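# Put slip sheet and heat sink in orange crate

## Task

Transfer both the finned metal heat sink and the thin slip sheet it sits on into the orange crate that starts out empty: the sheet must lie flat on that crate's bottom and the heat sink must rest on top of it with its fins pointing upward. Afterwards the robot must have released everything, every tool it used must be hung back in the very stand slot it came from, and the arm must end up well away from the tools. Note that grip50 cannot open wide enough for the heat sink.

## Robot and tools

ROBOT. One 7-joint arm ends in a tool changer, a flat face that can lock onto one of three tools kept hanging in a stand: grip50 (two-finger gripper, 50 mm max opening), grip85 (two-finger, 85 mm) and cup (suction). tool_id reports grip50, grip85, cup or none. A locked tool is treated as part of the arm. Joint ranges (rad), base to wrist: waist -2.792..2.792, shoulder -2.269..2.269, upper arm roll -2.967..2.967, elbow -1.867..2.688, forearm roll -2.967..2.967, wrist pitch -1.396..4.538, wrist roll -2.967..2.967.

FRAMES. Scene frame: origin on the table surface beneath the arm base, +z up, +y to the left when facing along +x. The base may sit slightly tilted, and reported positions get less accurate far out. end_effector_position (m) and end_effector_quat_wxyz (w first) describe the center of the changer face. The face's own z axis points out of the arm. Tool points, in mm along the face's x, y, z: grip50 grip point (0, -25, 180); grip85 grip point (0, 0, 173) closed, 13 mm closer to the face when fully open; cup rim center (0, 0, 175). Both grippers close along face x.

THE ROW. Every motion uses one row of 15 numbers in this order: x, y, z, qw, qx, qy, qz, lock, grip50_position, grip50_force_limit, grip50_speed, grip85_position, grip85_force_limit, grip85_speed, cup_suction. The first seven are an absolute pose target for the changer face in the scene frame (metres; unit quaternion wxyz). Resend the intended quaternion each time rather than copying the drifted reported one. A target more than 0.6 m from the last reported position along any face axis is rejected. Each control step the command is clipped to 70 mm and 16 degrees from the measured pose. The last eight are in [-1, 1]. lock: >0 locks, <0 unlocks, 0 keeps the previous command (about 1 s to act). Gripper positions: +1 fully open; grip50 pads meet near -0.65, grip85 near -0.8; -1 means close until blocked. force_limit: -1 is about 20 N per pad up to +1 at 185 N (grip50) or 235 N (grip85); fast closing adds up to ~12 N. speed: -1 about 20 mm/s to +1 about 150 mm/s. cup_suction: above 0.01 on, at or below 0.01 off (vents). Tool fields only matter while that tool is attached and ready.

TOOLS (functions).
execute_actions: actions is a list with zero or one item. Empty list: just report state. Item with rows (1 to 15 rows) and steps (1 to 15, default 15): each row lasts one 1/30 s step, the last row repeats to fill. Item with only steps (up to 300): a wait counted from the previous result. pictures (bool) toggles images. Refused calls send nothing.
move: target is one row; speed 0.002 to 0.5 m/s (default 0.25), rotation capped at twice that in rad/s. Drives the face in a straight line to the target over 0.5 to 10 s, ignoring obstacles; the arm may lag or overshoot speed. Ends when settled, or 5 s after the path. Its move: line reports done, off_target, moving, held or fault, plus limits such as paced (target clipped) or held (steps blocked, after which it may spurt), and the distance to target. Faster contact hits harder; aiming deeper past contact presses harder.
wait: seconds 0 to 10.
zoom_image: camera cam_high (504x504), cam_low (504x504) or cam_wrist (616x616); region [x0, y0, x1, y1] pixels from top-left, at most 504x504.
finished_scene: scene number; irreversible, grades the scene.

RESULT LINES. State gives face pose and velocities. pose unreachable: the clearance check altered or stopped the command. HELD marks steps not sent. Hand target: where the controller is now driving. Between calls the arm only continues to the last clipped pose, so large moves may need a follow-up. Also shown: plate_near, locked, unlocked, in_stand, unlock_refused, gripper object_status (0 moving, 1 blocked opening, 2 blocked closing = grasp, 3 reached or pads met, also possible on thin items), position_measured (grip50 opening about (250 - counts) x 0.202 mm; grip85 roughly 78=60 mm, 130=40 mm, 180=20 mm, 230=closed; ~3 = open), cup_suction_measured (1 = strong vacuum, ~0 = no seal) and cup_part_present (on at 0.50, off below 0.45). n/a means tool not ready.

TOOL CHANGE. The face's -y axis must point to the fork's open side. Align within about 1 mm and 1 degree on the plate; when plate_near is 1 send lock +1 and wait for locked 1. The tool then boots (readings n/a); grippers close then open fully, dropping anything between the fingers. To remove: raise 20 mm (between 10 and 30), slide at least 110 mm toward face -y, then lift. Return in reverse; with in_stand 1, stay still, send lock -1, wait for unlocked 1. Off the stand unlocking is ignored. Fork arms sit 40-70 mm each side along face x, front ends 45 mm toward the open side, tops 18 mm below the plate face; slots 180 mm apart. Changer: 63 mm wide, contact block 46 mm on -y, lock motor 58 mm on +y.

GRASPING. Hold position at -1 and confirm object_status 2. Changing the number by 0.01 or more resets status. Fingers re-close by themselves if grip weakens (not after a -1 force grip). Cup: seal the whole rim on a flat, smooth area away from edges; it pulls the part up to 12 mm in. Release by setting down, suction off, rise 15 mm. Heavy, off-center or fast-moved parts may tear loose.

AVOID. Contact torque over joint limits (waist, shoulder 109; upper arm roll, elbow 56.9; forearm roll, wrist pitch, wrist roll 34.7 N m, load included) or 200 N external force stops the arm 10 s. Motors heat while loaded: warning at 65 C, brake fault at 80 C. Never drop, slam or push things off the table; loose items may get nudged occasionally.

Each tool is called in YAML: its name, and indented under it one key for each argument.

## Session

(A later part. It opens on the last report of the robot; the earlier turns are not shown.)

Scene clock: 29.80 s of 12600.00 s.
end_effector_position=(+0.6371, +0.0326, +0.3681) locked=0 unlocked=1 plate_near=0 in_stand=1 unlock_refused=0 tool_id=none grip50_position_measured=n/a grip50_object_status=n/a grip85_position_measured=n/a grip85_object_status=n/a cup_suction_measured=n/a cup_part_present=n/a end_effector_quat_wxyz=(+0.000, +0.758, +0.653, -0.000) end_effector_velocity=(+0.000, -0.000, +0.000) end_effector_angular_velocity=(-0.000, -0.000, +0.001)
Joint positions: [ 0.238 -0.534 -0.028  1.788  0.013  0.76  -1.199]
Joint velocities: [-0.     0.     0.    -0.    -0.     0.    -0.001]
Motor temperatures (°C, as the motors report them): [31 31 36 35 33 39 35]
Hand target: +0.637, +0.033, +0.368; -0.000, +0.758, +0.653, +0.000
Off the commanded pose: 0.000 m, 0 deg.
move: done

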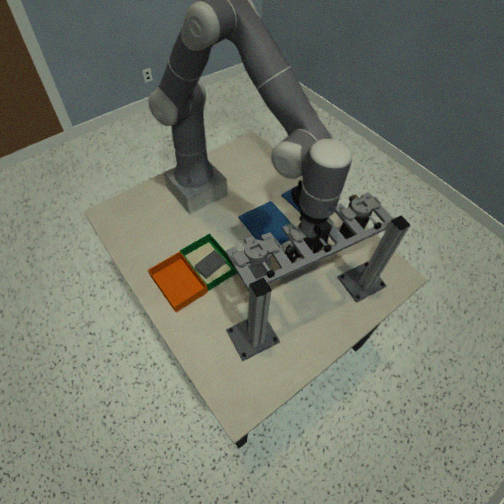

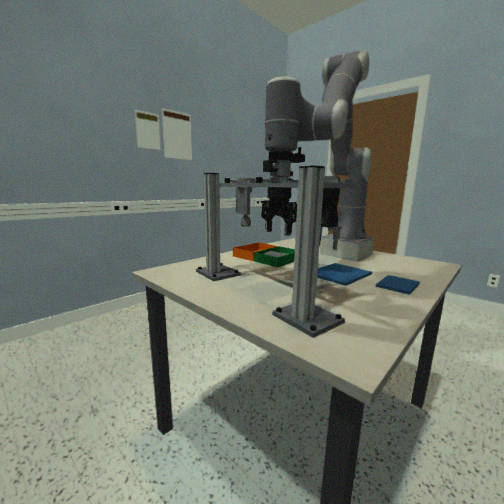

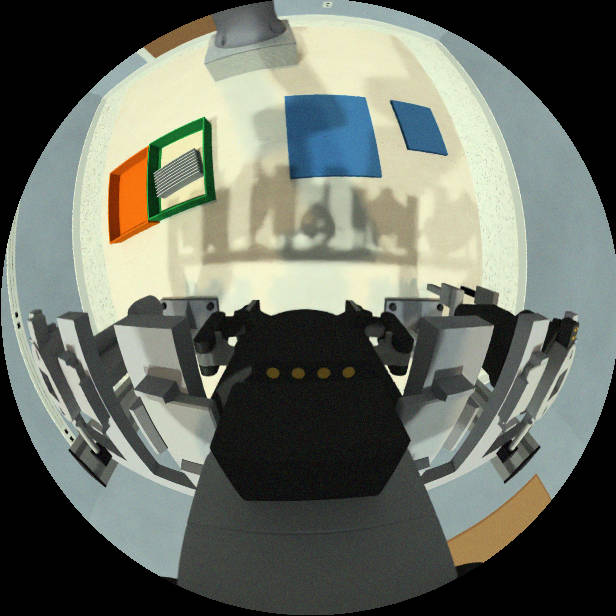

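In. Lower a bit more with lock.

move:
  target: [0.637,0.0326,0.364,0,0.7576,0.6528,0,0,0,0,0,0,0,0,0]
  speed: 0.006

Scene clock: 31.00 s of 12600.00 s.
end_effector_position=(+0.6378, +0.0326, +0.3652) locked=0 unlocked=1 plate_near=0 in_stand=1 unlock_refused=0 tool_id=none grip50_position_measured=n/a grip50_object_status=n/a grip85_position_measured=n/a grip85_object_status=n/a cup_suction_measured=n/a cup_part_present=n/a end_effector_quat_wxyz=(+0.001, +0.758, +0.653, +0.001) end_effector_velocity=(-0.000, -0.000, -0.000) end_effector_angular_velocity=(-0.000, +0.001, +0.001)
Joint positions: [ 0.238 -0.54  -0.028  1.789  0.013  0.769 -1.199]
Joint velocities: [-0.    -0.     0.    -0.     0.    -0.001 -0.001]
Motor temperatures (°C, as the motors report them): [31 31 36 35 33 39 35]
Hand target: +0.637, +0.033, +0.364; +0.000, +0.758, +0.653, +0.000
Off the commanded pose: 0.001 m, 0 deg.
move: done

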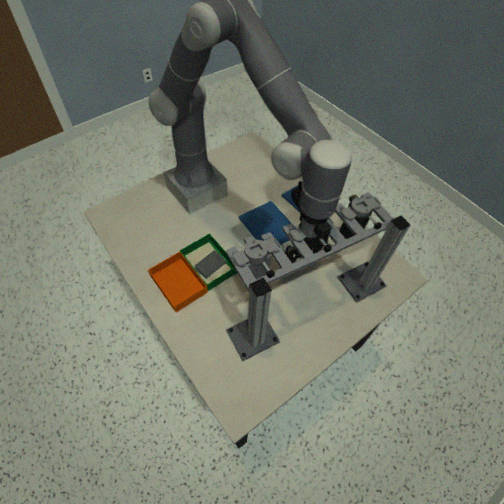

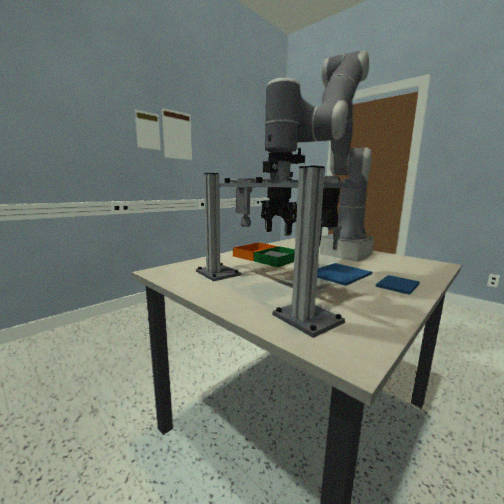

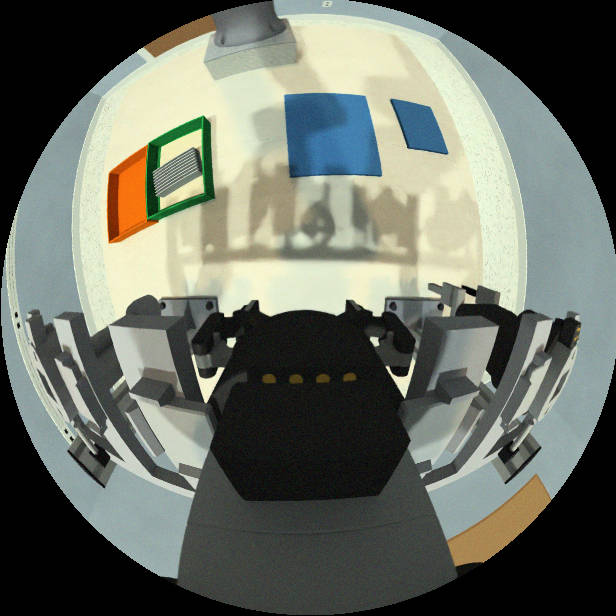

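execute_actions:
  actions:
    - {"rows":[[0.637,0.0326,0.3665,0,0.7576,0.6528,0,0,0,0,0,0,0,0,0],[0.6375,0.0326,0.3665,0,0.7576,0.6528,0,0,0,0,0,0,0,0,0],[0.638,0.0326,0.3665,0,0.7576,0.6528,0,0,0,0,0,0,0,0,0],[0.638,0.0326,0.366,0,0.7576,0.6528,0,0,0,0,0,0,0,0,0],[0.638,0.0326,0.3655,0,0.7576,0.6528,0,0,0,0,0,0,0,0,0],[0.638,0.0326,0.365,0,0.7576,0.6528,0,0,0,0,0,0,0,0,0],[0.638,0.0326,0.3645,0,0.7576,0.6528,0,0,0,0,0,0,0,0,0],[0.638,0.0326,0.364,0,0.7576,0.6528,0,0,0,0,0,0,0,0,0]]}
  pictures: false

Scene clock: 32.27 s of 12600.00 s.
end_effector_position=(+0.6385, +0.0325, +0.3646) locked=0 unlocked=1 plate_near=1 in_stand=1 unlock_refused=0 tool_id=none grip50_position_measured=n/a grip50_object_status=n/a grip85_position_measured=n/a grip85_object_status=n/a cup_suction_measured=n/a cup_part_present=n/a end_effector_quat_wxyz=(+0.001, +0.758, +0.653, +0.001) end_effector_velocity=(+0.000, +0.000, +0.000) end_effector_angular_velocity=(+0.000, -0.001, -0.000)
Joint positions: [ 0.237 -0.542 -0.028  1.786  0.013  0.768 -1.199]
Joint velocities: [ 0.  0. -0.  0.  0.  0.  0.]
Motor temperatures (°C, as the motors report them): [31 31 36 35 33 39 35]
Hand target: +0.638, +0.033, +0.364; +0.000, +0.758, +0.653, -0.000
Off the commanded pose: 0.001 m, 0 deg.
Steps of this call (steps 1 to 23: nothing new was sent; steps 24 to 38: all 15 steps of this action). Readings (end_effector_position | what the end effector reports):
24: (+0.6378, +0.0326, +0.3653) | locked=0 unlocked=1 plate_near=0 in_stand=1 unlock_refused=0 tool_id=none grip50_position_measured=n/a grip50_object_status=n/a grip85_position_measured=n/a grip85_object_status=n/a cup_suction_measured=n/a cup_part_present=n/a
25: (+0.6374, +0.0325, +0.3664) | locked=0 unlocked=1 plate_near=0 in_stand=1 unlock_refused=0 tool_id=none grip50_position_measured=n/a grip50_object_status=n/a grip85_position_measured=n/a grip85_object_status=n/a cup_suction_measured=n/a cup_part_present=n/a
27: (+0.6382, +0.0326, +0.3670) | locked=0 unlocked=1 plate_near=0 in_stand=1 unlock_refused=0 tool_id=none grip50_position_measured=n/a grip50_object_status=n/a grip85_position_measured=n/a grip85_object_status=n/a cup_suction_measured=n/a cup_part_present=n/a
31: (+0.6383, +0.0325, +0.3650) | locked=0 unlocked=1 plate_near=1 in_stand=1 unlock_refused=0 tool_id=none grip50_position_measured=n/a grip50_object_status=n/a grip85_position_measured=n/a grip85_object_status=n/a cup_suction_measured=n/a cup_part_present=n/a
38: the state above

move:
  target: [0.6385,0.0325,0.3645,0,0.7576,0.6528,0,1,0,0,0,1,-0.5,1,0]
  speed: 0.01

execute_actions:
  actions:
    - {"steps":30}
  pictures: false

Scene clock: 33.33 s of 12600.00 s.
end_effector_position=(+0.6388, +0.0325, +0.3647) locked=0 unlocked=0 plate_near=1 in_stand=1 unlock_refused=0 tool_id=none grip50_position_measured=n/a grip50_object_status=n/a grip85_position_measured=n/a grip85_object_status=n/a cup_suction_measured=n/a cup_part_present=n/a end_effector_quat_wxyz=(+0.000, +0.758, +0.652, +0.001) end_effector_velocity=(+0.001, +0.000, +0.002) end_effector_angular_velocity=(+0.006, -0.004, -0.013)
Joint positions: [ 0.237 -0.543 -0.028  1.785  0.014  0.766 -1.199]
Joint velocities: [-0.     0.002 -0.    -0.002  0.007  0.002  0.009]
Motor temperatures (°C, as the motors report them): [31 31 36 35 33 39 35]
Hand target: +0.639, +0.033, +0.364; +0.000, +0.758, +0.653, -0.000
Off the commanded pose: 0.000 m, 0 deg.
move: done

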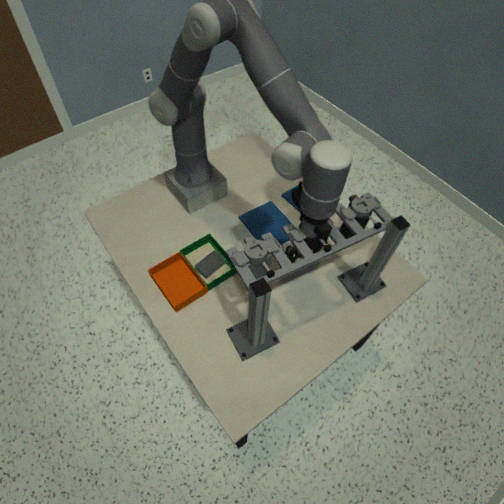

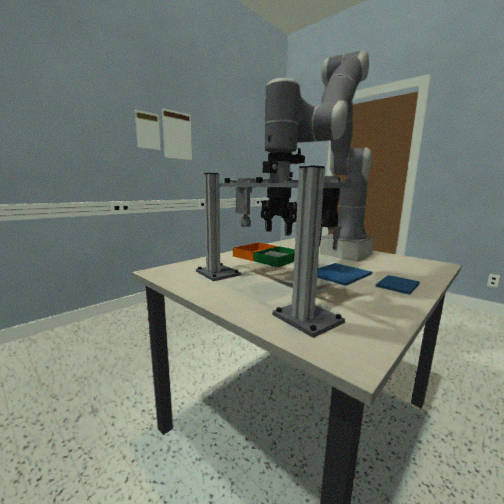

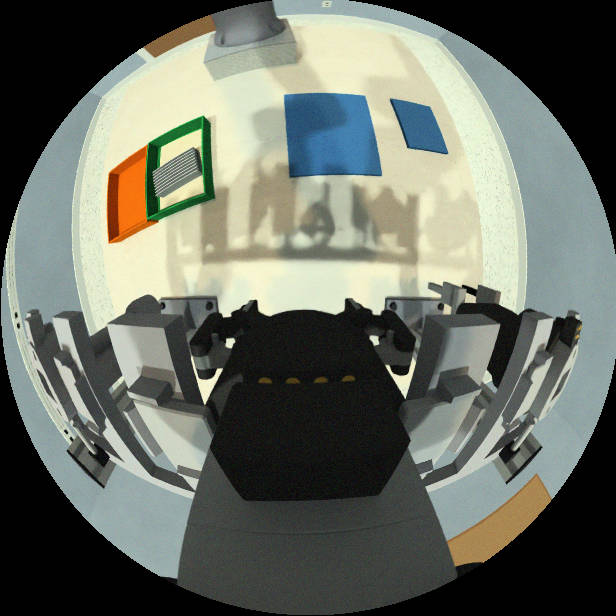

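Scene clock: 34.33 s of 12600.00 s.
end_effector_position=(+0.6389, +0.0325, +0.3649) locked=1 unlocked=0 plate_near=1 in_stand=1 unlock_refused=0 tool_id=grip85 grip50_position_measured=n/a grip50_object_status=n/a grip85_position_measured=n/a grip85_object_status=n/a cup_suction_measured=n/a cup_part_present=n/a end_effector_quat_wxyz=(+0.000, +0.758, +0.652, +0.001) end_effector_velocity=(-0.000, -0.000, -0.000) end_effector_angular_velocity=(-0.000, -0.000, -0.000)
Joint positions: [ 0.237 -0.543 -0.028  1.785  0.014  0.766 -1.199]
Joint velocities: [-0.  0. -0.  0. -0.  0.  0.]
Motor temperatures (°C, as the motors report them): [31 31 36 35 33 39 35]
Hand target: +0.639, +0.033, +0.364; +0.000, +0.758, +0.653, -0.000
Off the commanded pose: 0.001 m, 0 deg.
Steps of this call (steps 1 to 30: nothing new was sent). Readings (end_effector_position | what the end effector reports):
1: (+0.6388, +0.0325, +0.3647) | locked=0 unlocked=0 plate_near=1 in_stand=1 unlock_refused=0 tool_id=none grip50_position_measured=n/a grip50_object_status=n/a grip85_position_measured=n/a grip85_object_status=n/a cup_suction_measured=n/a cup_part_present=n/a
2: (+0.6388, +0.0325, +0.3647) | locked=0 unlocked=0 plate_near=1 in_stand=1 unlock_refused=0 tool_id=none grip50_position_measured=n/a grip50_object_status=n/a grip85_position_measured=n/a grip85_object_status=n/a cup_suction_measured=n/a cup_part_present=n/a
4: (+0.6388, +0.0325, +0.3647) | locked=0 unlocked=0 plate_near=1 in_stand=1 unlock_refused=0 tool_id=none grip50_position_measured=n/a grip50_object_status=n/a grip85_position_measured=n/a grip85_object_status=n/a cup_suction_measured=n/a cup_part_present=n/a
8: (+0.6389, +0.0325, +0.3649) | locked=1 unlocked=0 plate_near=1 in_stand=1 unlock_refused=0 tool_id=grip85 grip50_position_measured=n/a grip50_object_status=n/a grip85_position_measured=n/a grip85_object_status=n/a cup_suction_measured=n/a cup_part_present=n/a
30: the state above

move:
  target: [0.6388,0.0325,0.385,0,0.7576,0.6528,0,0,0,0,0,1,-0.5,1,0]
  speed: 0.08

move:
  target: [0.5152,0.051,0.385,0,0.7576,0.6528,0,0,0,0,0,1,-0.5,1,0]
  speed: 0.15

Scene clock: 35.67 s of 12600.00 s.
end_effector_position=(+0.6388, +0.0324, +0.3852) locked=1 unlocked=0 plate_near=1 in_stand=0 unlock_refused=0 tool_id=grip85 grip50_position_measured=n/a grip50_object_status=n/a grip85_position_measured=n/a grip85_object_status=n/a cup_suction_measured=n/a cup_part_present=n/a end_effector_quat_wxyz=(+0.000, +0.758, +0.653, +0.000) end_effector_velocity=(+0.000, +0.000, +0.000) end_effector_angular_velocity=(+0.000, -0.001, +0.001)
Joint positions: [ 0.236 -0.51  -0.028  1.773  0.011  0.721 -1.199]
Joint velocities: [ 0.     0.    -0.    -0.    -0.     0.    -0.001]
Motor temperatures (°C, as the motors report them): [31 32 36 35 33 39 35]
Hand target: +0.639, +0.032, +0.385; +0.000, +0.758, +0.653, -0.000
Off the commanded pose: 0.000 m, 0 deg.
move: done

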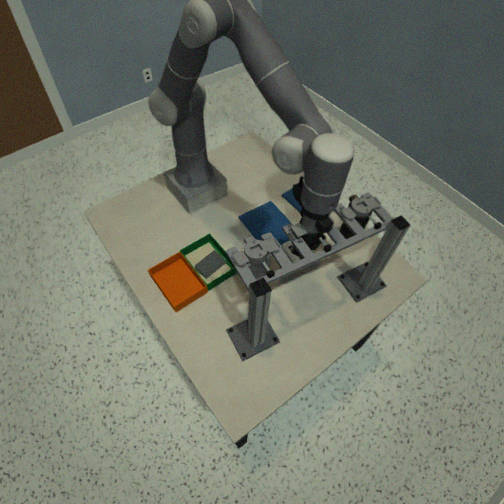

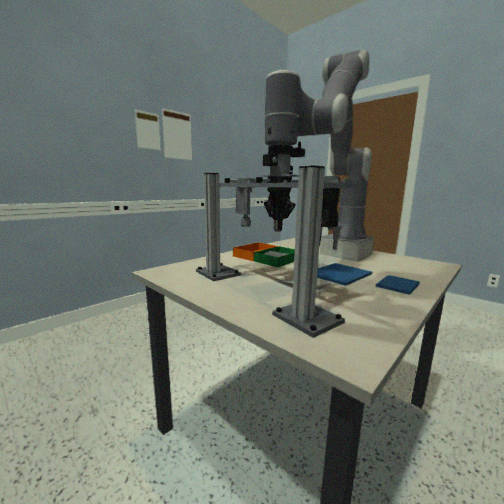

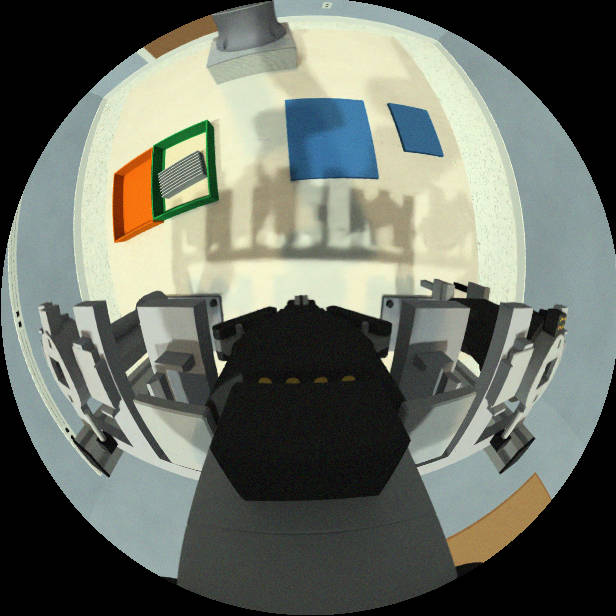

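Scene clock: 36.80 s of 12600.00 s.
end_effector_position=(+0.5151, +0.0508, +0.3846) locked=1 unlocked=0 plate_near=1 in_stand=0 unlock_refused=0 tool_id=grip85 grip50_position_measured=n/a grip50_object_status=n/a grip85_position_measured=n/a grip85_object_status=n/a cup_suction_measured=n/a cup_part_present=n/a end_effector_quat_wxyz=(-0.000, +0.758, +0.653, -0.000) end_effector_velocity=(-0.000, -0.001, -0.001) end_effector_angular_velocity=(-0.000, +0.001, -0.001)
Joint positions: [ 0.292 -0.271  0.011  2.162 -0.013  0.869 -1.09 ]
Joint velocities: [-0.001 -0.001 -0.    -0.     0.    -0.     0.   ]
Motor temperatures (°C, as the motors report them): [31 32 36 35 33 39 35]
Hand target: +0.515, +0.051, +0.385; -0.000, +0.758, +0.653, -0.000
Off the commanded pose: 0.000 m, 0 deg.
move: done

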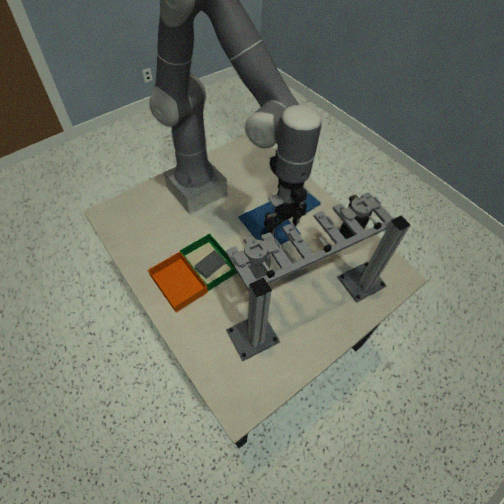

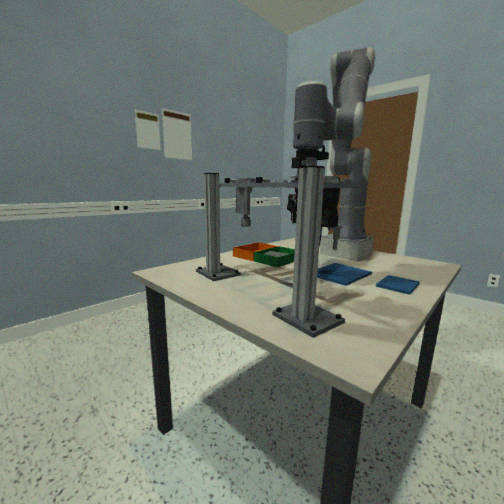

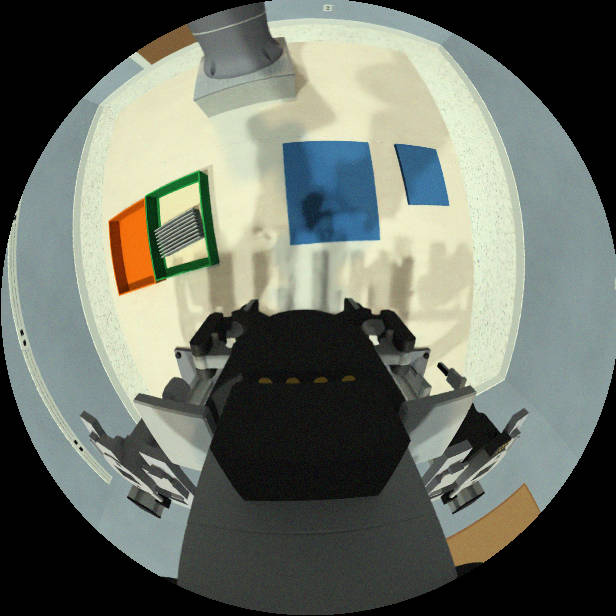

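move:
  target: [0.40,-0.13,0.36,0,0.991,0.13,0,0,0,0,0,1,-0.5,1,0]

Scene clock: 41.20 s of 12600.00 s.
end_effector_position=(+0.4007, -0.1310, +0.3594) locked=1 unlocked=0 plate_near=1 in_stand=0 unlock_refused=0 tool_id=grip85 grip50_position_measured=n/a grip50_object_status=n/a grip85_position_measured=3 grip85_object_status=3 cup_suction_measured=n/a cup_part_present=n/a end_effector_quat_wxyz=(+0.001, +0.992, +0.130, +0.000) end_effector_velocity=(+0.000, +0.000, +0.000) end_effector_angular_velocity=(+0.000, -0.000, +0.001)
Joint positions: [ 0.158 -0.115 -0.219  2.484  0.038  1.035 -0.333]
Joint velocities: [ 0.001  0.    -0.    -0.    -0.    -0.     0.   ]
Motor temperatures (°C, as the motors report them): [31 32 36 36 33 39 35]
Hand target: +0.401, -0.131, +0.359; +0.002, +0.992, +0.130, +0.000
Off the commanded pose: 0.001 m, 0 deg.
move: done

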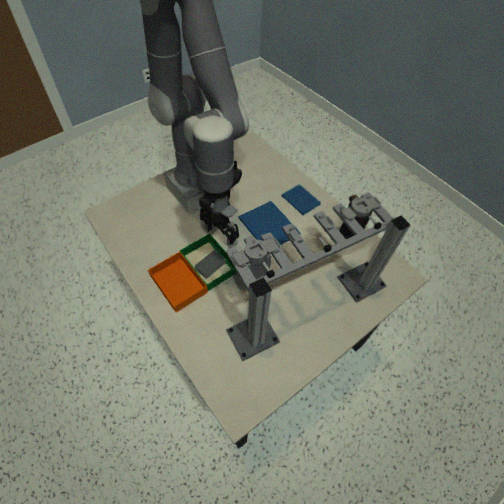

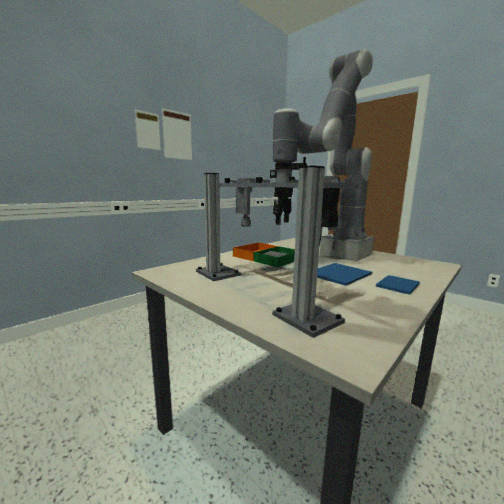

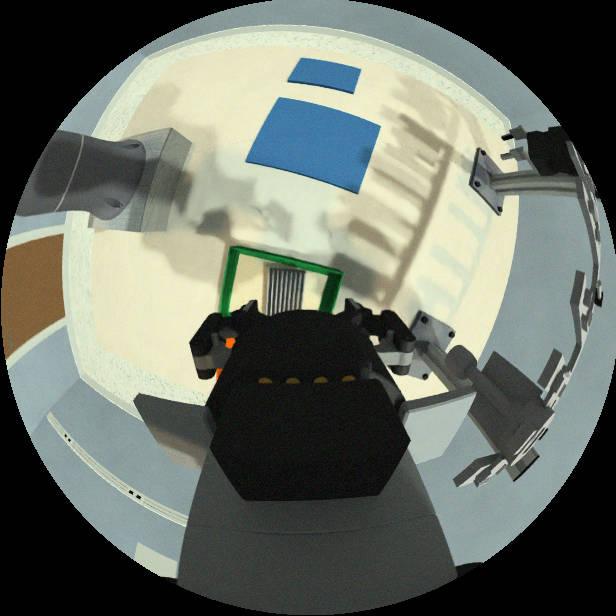

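move:
  target: [0.39,-0.07,0.30,0,0.996,0.087,0,0,0,0,0,1,-0.5,1,0]

zoom_image:
  camera: "cam_wrist"
  region: [180, 170, 420, 350]

Scene clock: 42.97 s of 12600.00 s.
end_effector_position=(+0.3899, -0.0697, +0.2997) locked=1 unlocked=0 plate_near=1 in_stand=0 unlock_refused=0 tool_id=grip85 grip50_position_measured=n/a grip50_object_status=n/a grip85_position_measured=3 grip85_object_status=3 cup_suction_measured=n/a cup_part_present=n/a end_effector_quat_wxyz=(-0.001, +0.996, +0.087, -0.000) end_effector_velocity=(-0.000, -0.001, +0.000) end_effector_angular_velocity=(+0.000, -0.000, -0.002)
Joint positions: [ 0.261 -0.288 -0.141  2.547  0.123  1.267 -0.145]
Joint velocities: [-0.001  0.002 -0.     0.    -0.    -0.001  0.   ]
Motor temperatures (°C, as the motors report them): [31 32 36 36 33 39 35]
Hand target: +0.390, -0.070, +0.300; -0.001, +0.996, +0.087, -0.000
Off the commanded pose: 0.000 m, 0 deg.
move: done

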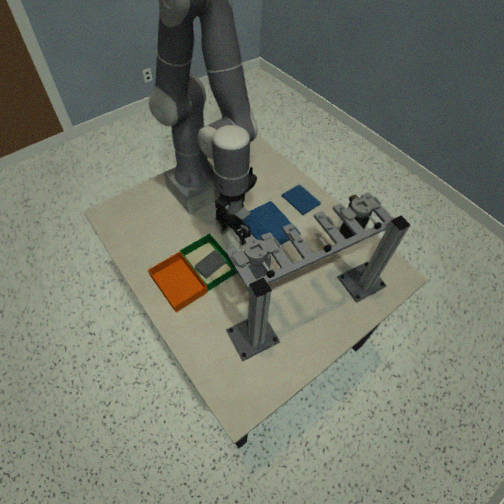

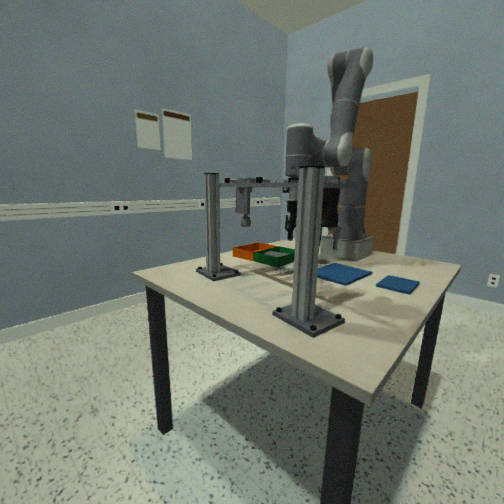

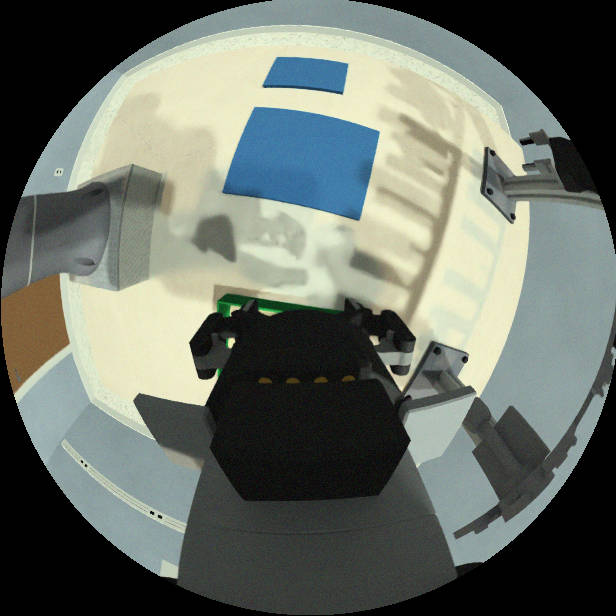

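Region (180, 170, 420, 350) of cam_wrist's 616x616 image, scaled by 2.100, with more detail than that image has; it fills the top 378 rows of this view, and the rest is white.

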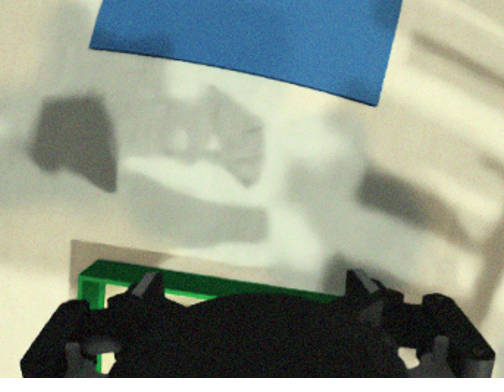

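move:
  target: [0.39,-0.25,0.30,0,1,0,0,0,0,0,0,1,-0.5,1,0]

zoom_image:
  camera: "cam_wrist"
  region: [170, 90, 450, 330]

Scene clock: 45.00 s of 12600.00 s.
end_effector_position=(+0.3906, -0.2507, +0.3001) locked=1 unlocked=0 plate_near=1 in_stand=0 unlock_refused=0 tool_id=grip85 grip50_position_measured=n/a grip50_object_status=n/a grip85_position_measured=3 grip85_object_status=3 cup_suction_measured=n/a cup_part_present=n/a end_effector_quat_wxyz=(+0.002, +1.000, +0.000, +0.000) end_effector_velocity=(+0.000, +0.000, +0.000) end_effector_angular_velocity=(+0.000, -0.000, +0.001)
Joint positions: [-0.09  -0.387 -0.233  2.344  0.209  1.154 -0.478]
Joint velocities: [ 0.001  0.001  0.     0.    -0.    -0.     0.   ]
Motor temperatures (°C, as the motors report them): [31 32 36 36 33 39 35]
Hand target: +0.391, -0.251, +0.300; +0.002, +1.000, +0.000, +0.000
Off the commanded pose: 0.001 m, 0 deg.
move: done

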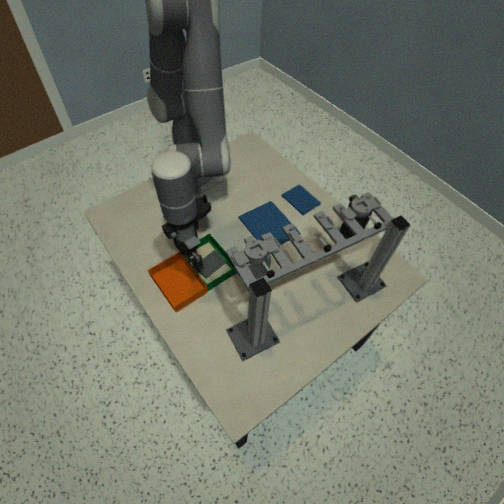

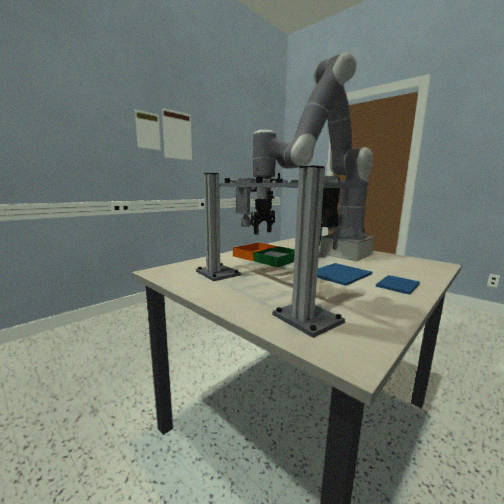

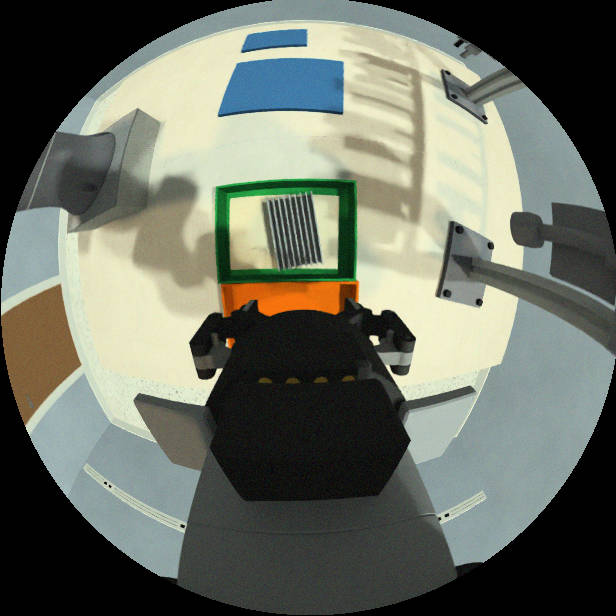

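Region (170, 90, 450, 330) of cam_wrist's 616x616 image, scaled by 1.800, with more detail than that image has; it fills the top 432 rows of this view, and the rest is white.

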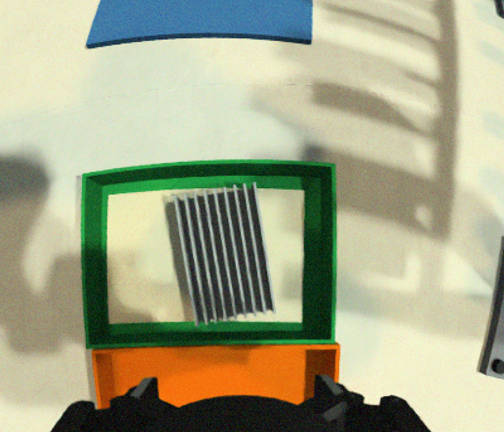

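move:
  target: [0.38,-0.175,0.25,0,0.9966,0.083,0,0,0,0,0,1,-0.5,1,0]
  speed: 0.15

zoom_image:
  camera: "cam_wrist"
  region: [170, 170, 450, 410]

zoom_image:
  camera: "cam_high"
  region: [140, 200, 280, 320]

Scene clock: 48.00 s of 12600.00 s.
end_effector_position=(+0.3799, -0.1747, +0.2497) locked=1 unlocked=0 plate_near=1 in_stand=0 unlock_refused=0 tool_id=grip85 grip50_position_measured=n/a grip50_object_status=n/a grip85_position_measured=3 grip85_object_status=3 cup_suction_measured=n/a cup_part_present=n/a end_effector_quat_wxyz=(-0.001, +0.997, +0.083, -0.000) end_effector_velocity=(-0.000, -0.000, +0.000) end_effector_angular_velocity=(+0.000, +0.000, -0.001)
Joint positions: [-0.013 -0.503 -0.11   2.437  0.262  1.369 -0.513]
Joint velocities: [-0.001  0.     0.    -0.    -0.    -0.001  0.   ]
Motor temperatures (°C, as the motors report them): [31 32 36 36 33 39 35]
Hand target: +0.380, -0.175, +0.250; -0.000, +0.997, +0.083, +0.000
Off the commanded pose: 0.000 m, 0 deg.
move: done

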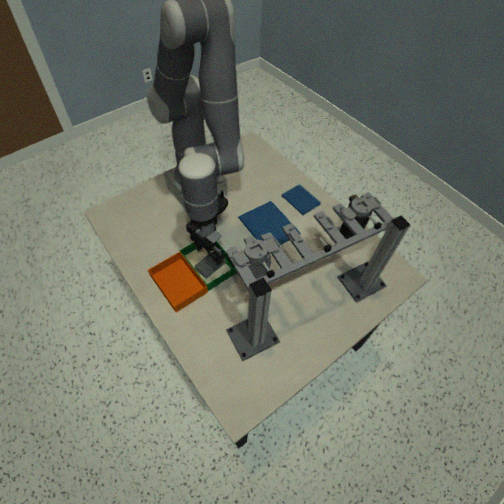

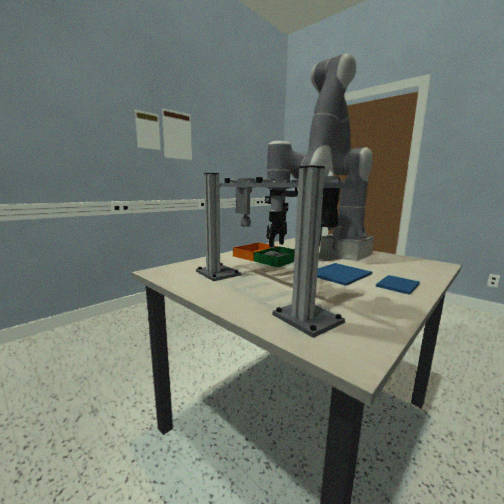

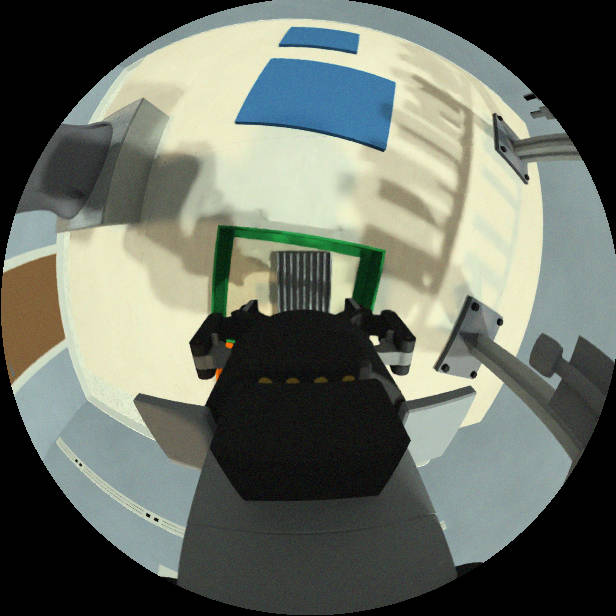

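Region (170, 170, 450, 410) of cam_wrist's 616x616 image, scaled by 1.800, with more detail than that image has; it fills the top 432 rows of this view, and the rest is white.

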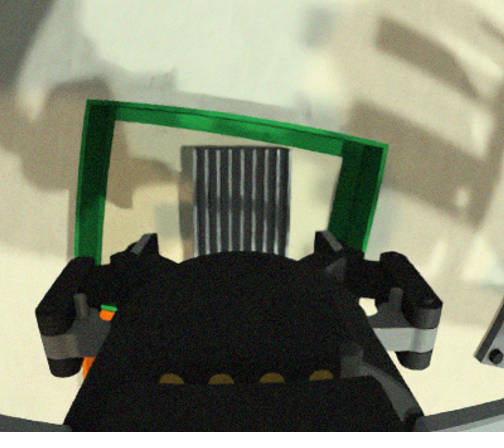

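Region (140, 200, 280, 320) of cam_high's 504x504 image, scaled by 3.600, with more detail than that image has; it fills the top 432 rows of this view, and the rest is white.

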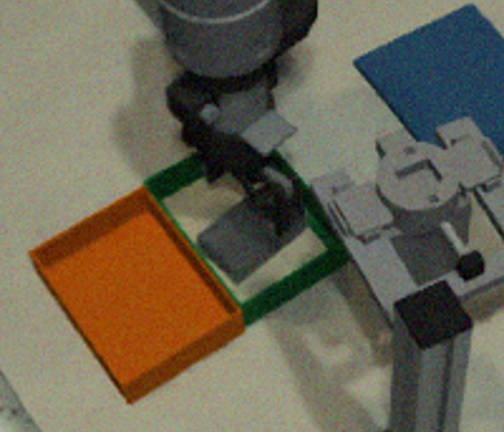

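move:
  target: [0.38,-0.168,0.205,0,0.9966,0.083,0,0,0,0,0,1,-0.5,1,0]
  speed: 0.05

zoom_image:
  camera: "cam_high"
  region: [140, 200, 280, 320]

zoom_image:
  camera: "cam_low"
  region: [220, 190, 320, 280]

Scene clock: 50.33 s of 12600.00 s.
end_effector_position=(+0.3800, -0.1680, +0.2049) locked=1 unlocked=0 plate_near=1 in_stand=0 unlock_refused=0 tool_id=grip85 grip50_position_measured=n/a grip50_object_status=n/a grip85_position_measured=3 grip85_object_status=3 cup_suction_measured=n/a cup_part_present=n/a end_effector_quat_wxyz=(-0.000, +0.997, +0.083, -0.000) end_effector_velocity=(+0.000, -0.000, +0.000) end_effector_angular_velocity=(-0.000, -0.001, -0.000)
Joint positions: [-0.047 -0.661 -0.043  2.395  0.307  1.491 -0.533]
Joint velocities: [-0.     0.001 -0.     0.    -0.     0.    -0.   ]
Motor temperatures (°C, as the motors report them): [31 32 36 35 33 39 35]
Hand target: +0.380, -0.168, +0.205; -0.000, +0.997, +0.083, -0.000
Off the commanded pose: 0.000 m, 0 deg.
move: done

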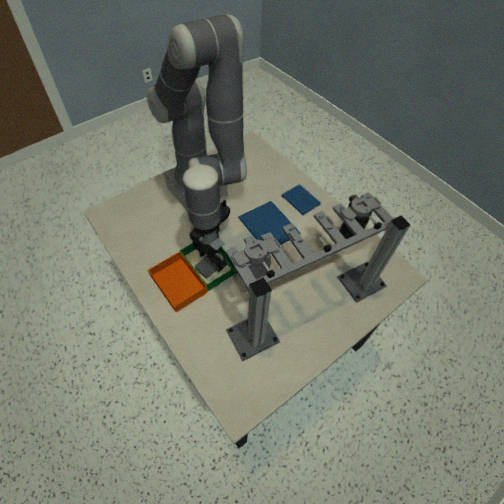

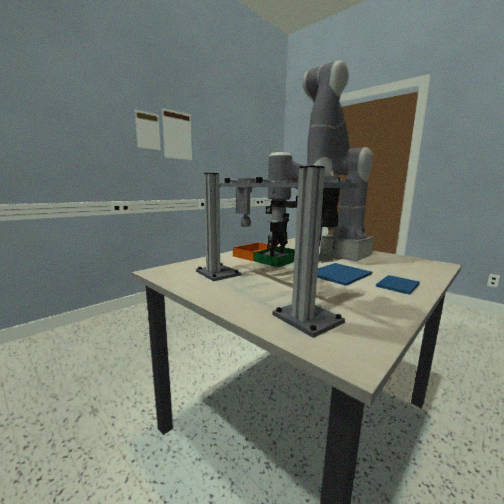

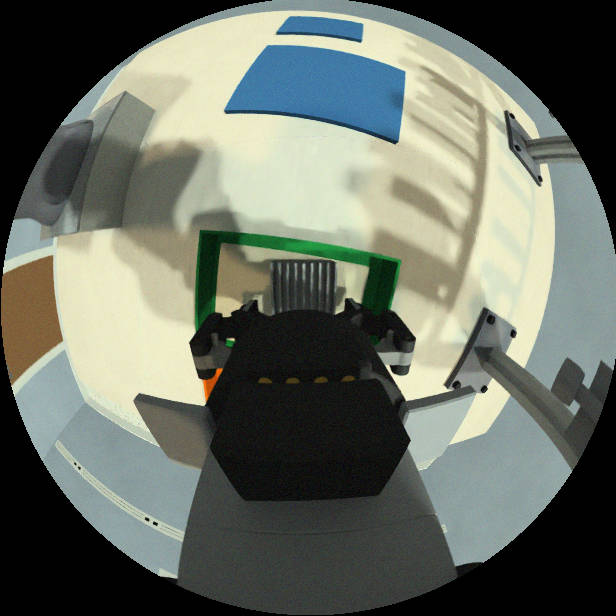

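Region (140, 200, 280, 320) of cam_high's 504x504 image, scaled by 3.600, with more detail than that image has; it fills the top 432 rows of this view, and the rest is white.

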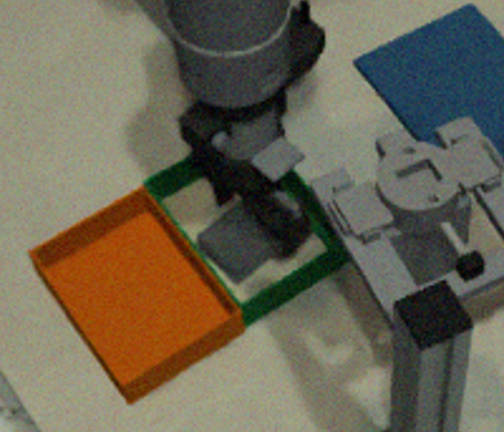

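Region (220, 190, 320, 280) of cam_low's 504x504 image, scaled by 5.040, with more detail than that image has; it fills the top 454 rows of this view, and the rest is white.

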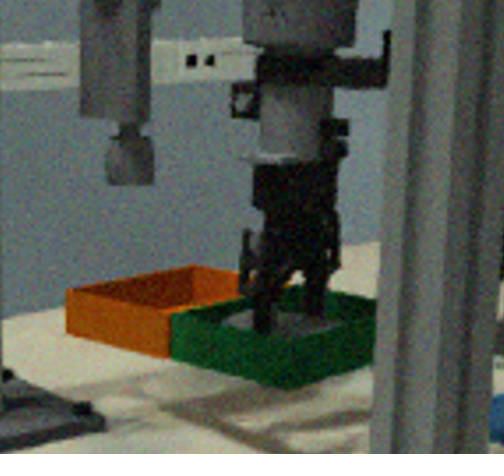

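move:
  target: [0.3823,-0.182,0.203,0,0.9966,0.083,0,0,0,0,0,1,-0.5,1,0]
  speed: 0.03

move:
  target: [0.3823,-0.182,0.188,0,0.9966,0.083,0,0,0,0,0,1,-0.5,1,0]
  speed: 0.015

zoom_image:
  camera: "cam_low"
  region: [220, 190, 320, 280]

Scene clock: 51.93 s of 12600.00 s.
end_effector_position=(+0.3824, -0.1821, +0.2031) locked=1 unlocked=0 plate_near=1 in_stand=0 unlock_refused=0 tool_id=grip85 grip50_position_measured=n/a grip50_object_status=n/a grip85_position_measured=3 grip85_object_status=3 cup_suction_measured=n/a cup_part_present=n/a end_effector_quat_wxyz=(+0.000, +0.997, +0.083, +0.000) end_effector_velocity=(+0.000, +0.000, +0.000) end_effector_angular_velocity=(+0.000, +0.000, +0.001)
Joint positions: [-0.082 -0.67  -0.046  2.375  0.294  1.48  -0.558]
Joint velocities: [ 0.001  0.     0.     0.    -0.     0.    -0.   ]
Motor temperatures (°C, as the motors report them): [31 32 36 35 33 39 35]
Hand target: +0.382, -0.182, +0.203; +0.000, +0.997, +0.083, +0.000
Off the commanded pose: 0.000 m, 0 deg.
move: done

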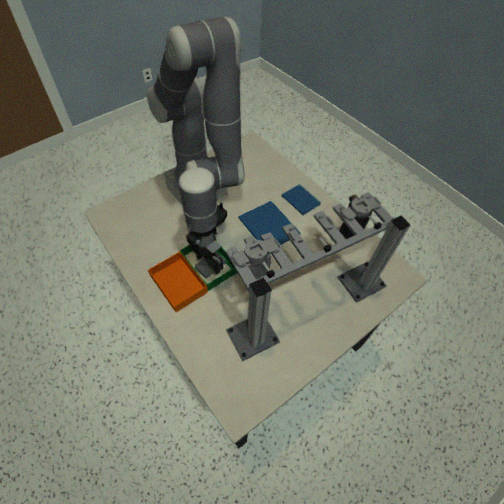

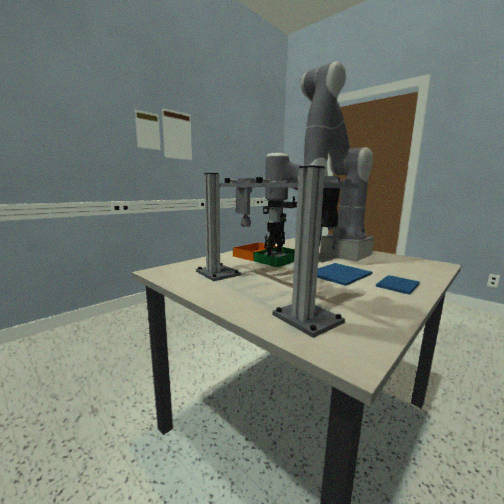

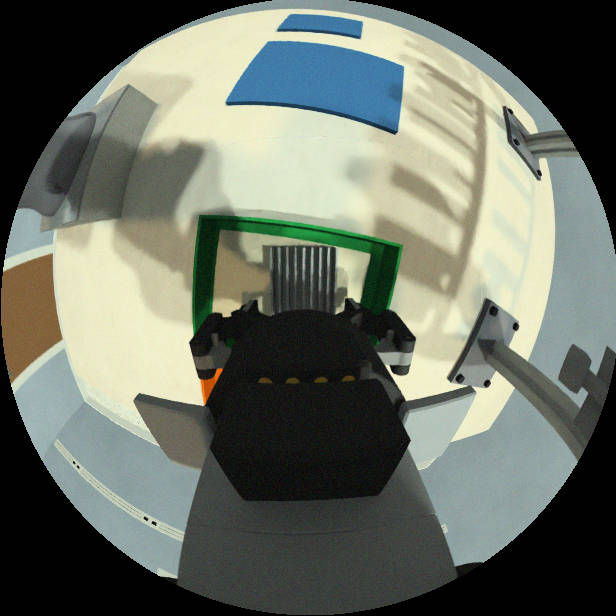

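Scene clock: 53.17 s of 12600.00 s.
end_effector_position=(+0.3823, -0.1821, +0.1879) locked=1 unlocked=0 plate_near=1 in_stand=0 unlock_refused=0 tool_id=grip85 grip50_position_measured=n/a grip50_object_status=n/a grip85_position_measured=3 grip85_object_status=3 cup_suction_measured=n/a cup_part_present=n/a end_effector_quat_wxyz=(+0.000, +0.997, +0.083, -0.000) end_effector_velocity=(-0.000, +0.000, -0.000) end_effector_angular_velocity=(+0.000, +0.001, +0.001)
Joint positions: [-0.097 -0.722 -0.028  2.358  0.299  1.515 -0.564]
Joint velocities: [ 0. -0. -0. -0.  0. -0. -0.]
Motor temperatures (°C, as the motors report them): [31 32 36 35 33 39 35]
Hand target: +0.382, -0.182, +0.188; +0.000, +0.997, +0.083, -0.000
Off the commanded pose: 0.000 m, 0 deg.
move: done

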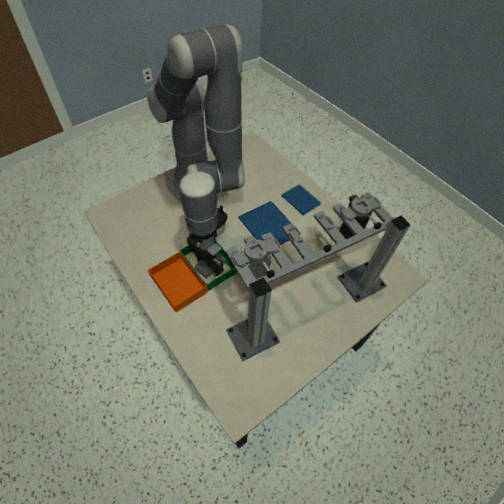

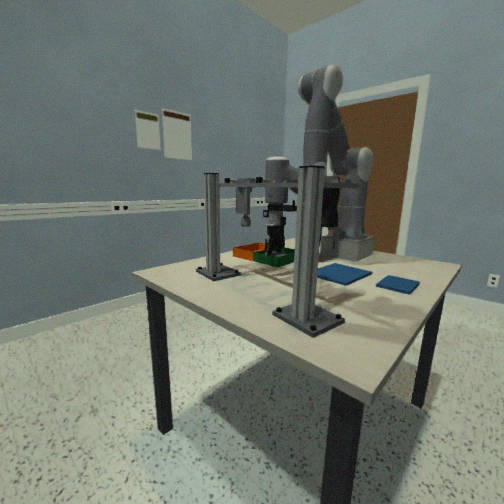

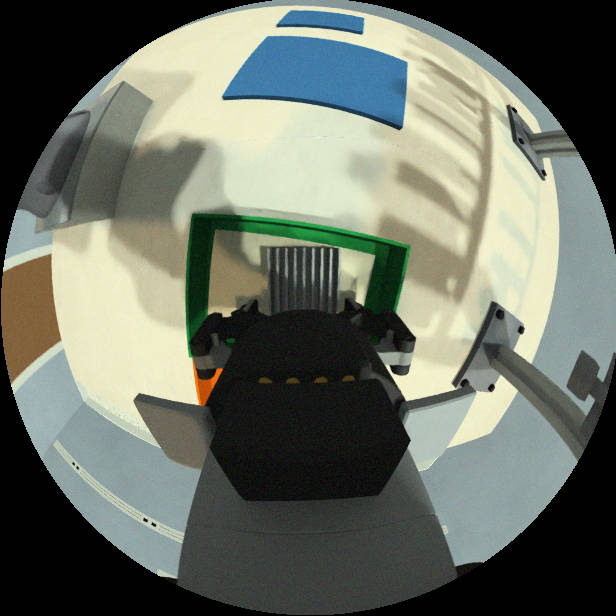

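Region (220, 190, 320, 280) of cam_low's 504x504 image, scaled by 5.040, with more detail than that image has; it fills the top 454 rows of this view, and the rest is white.

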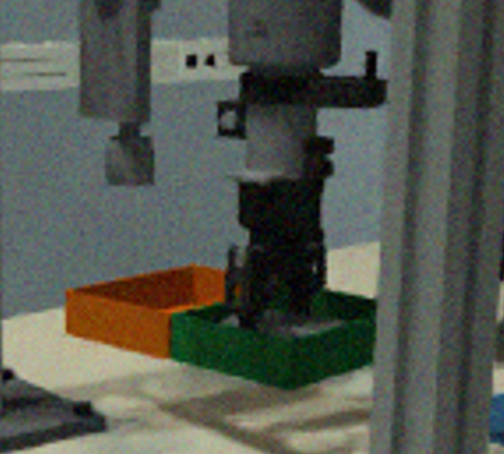

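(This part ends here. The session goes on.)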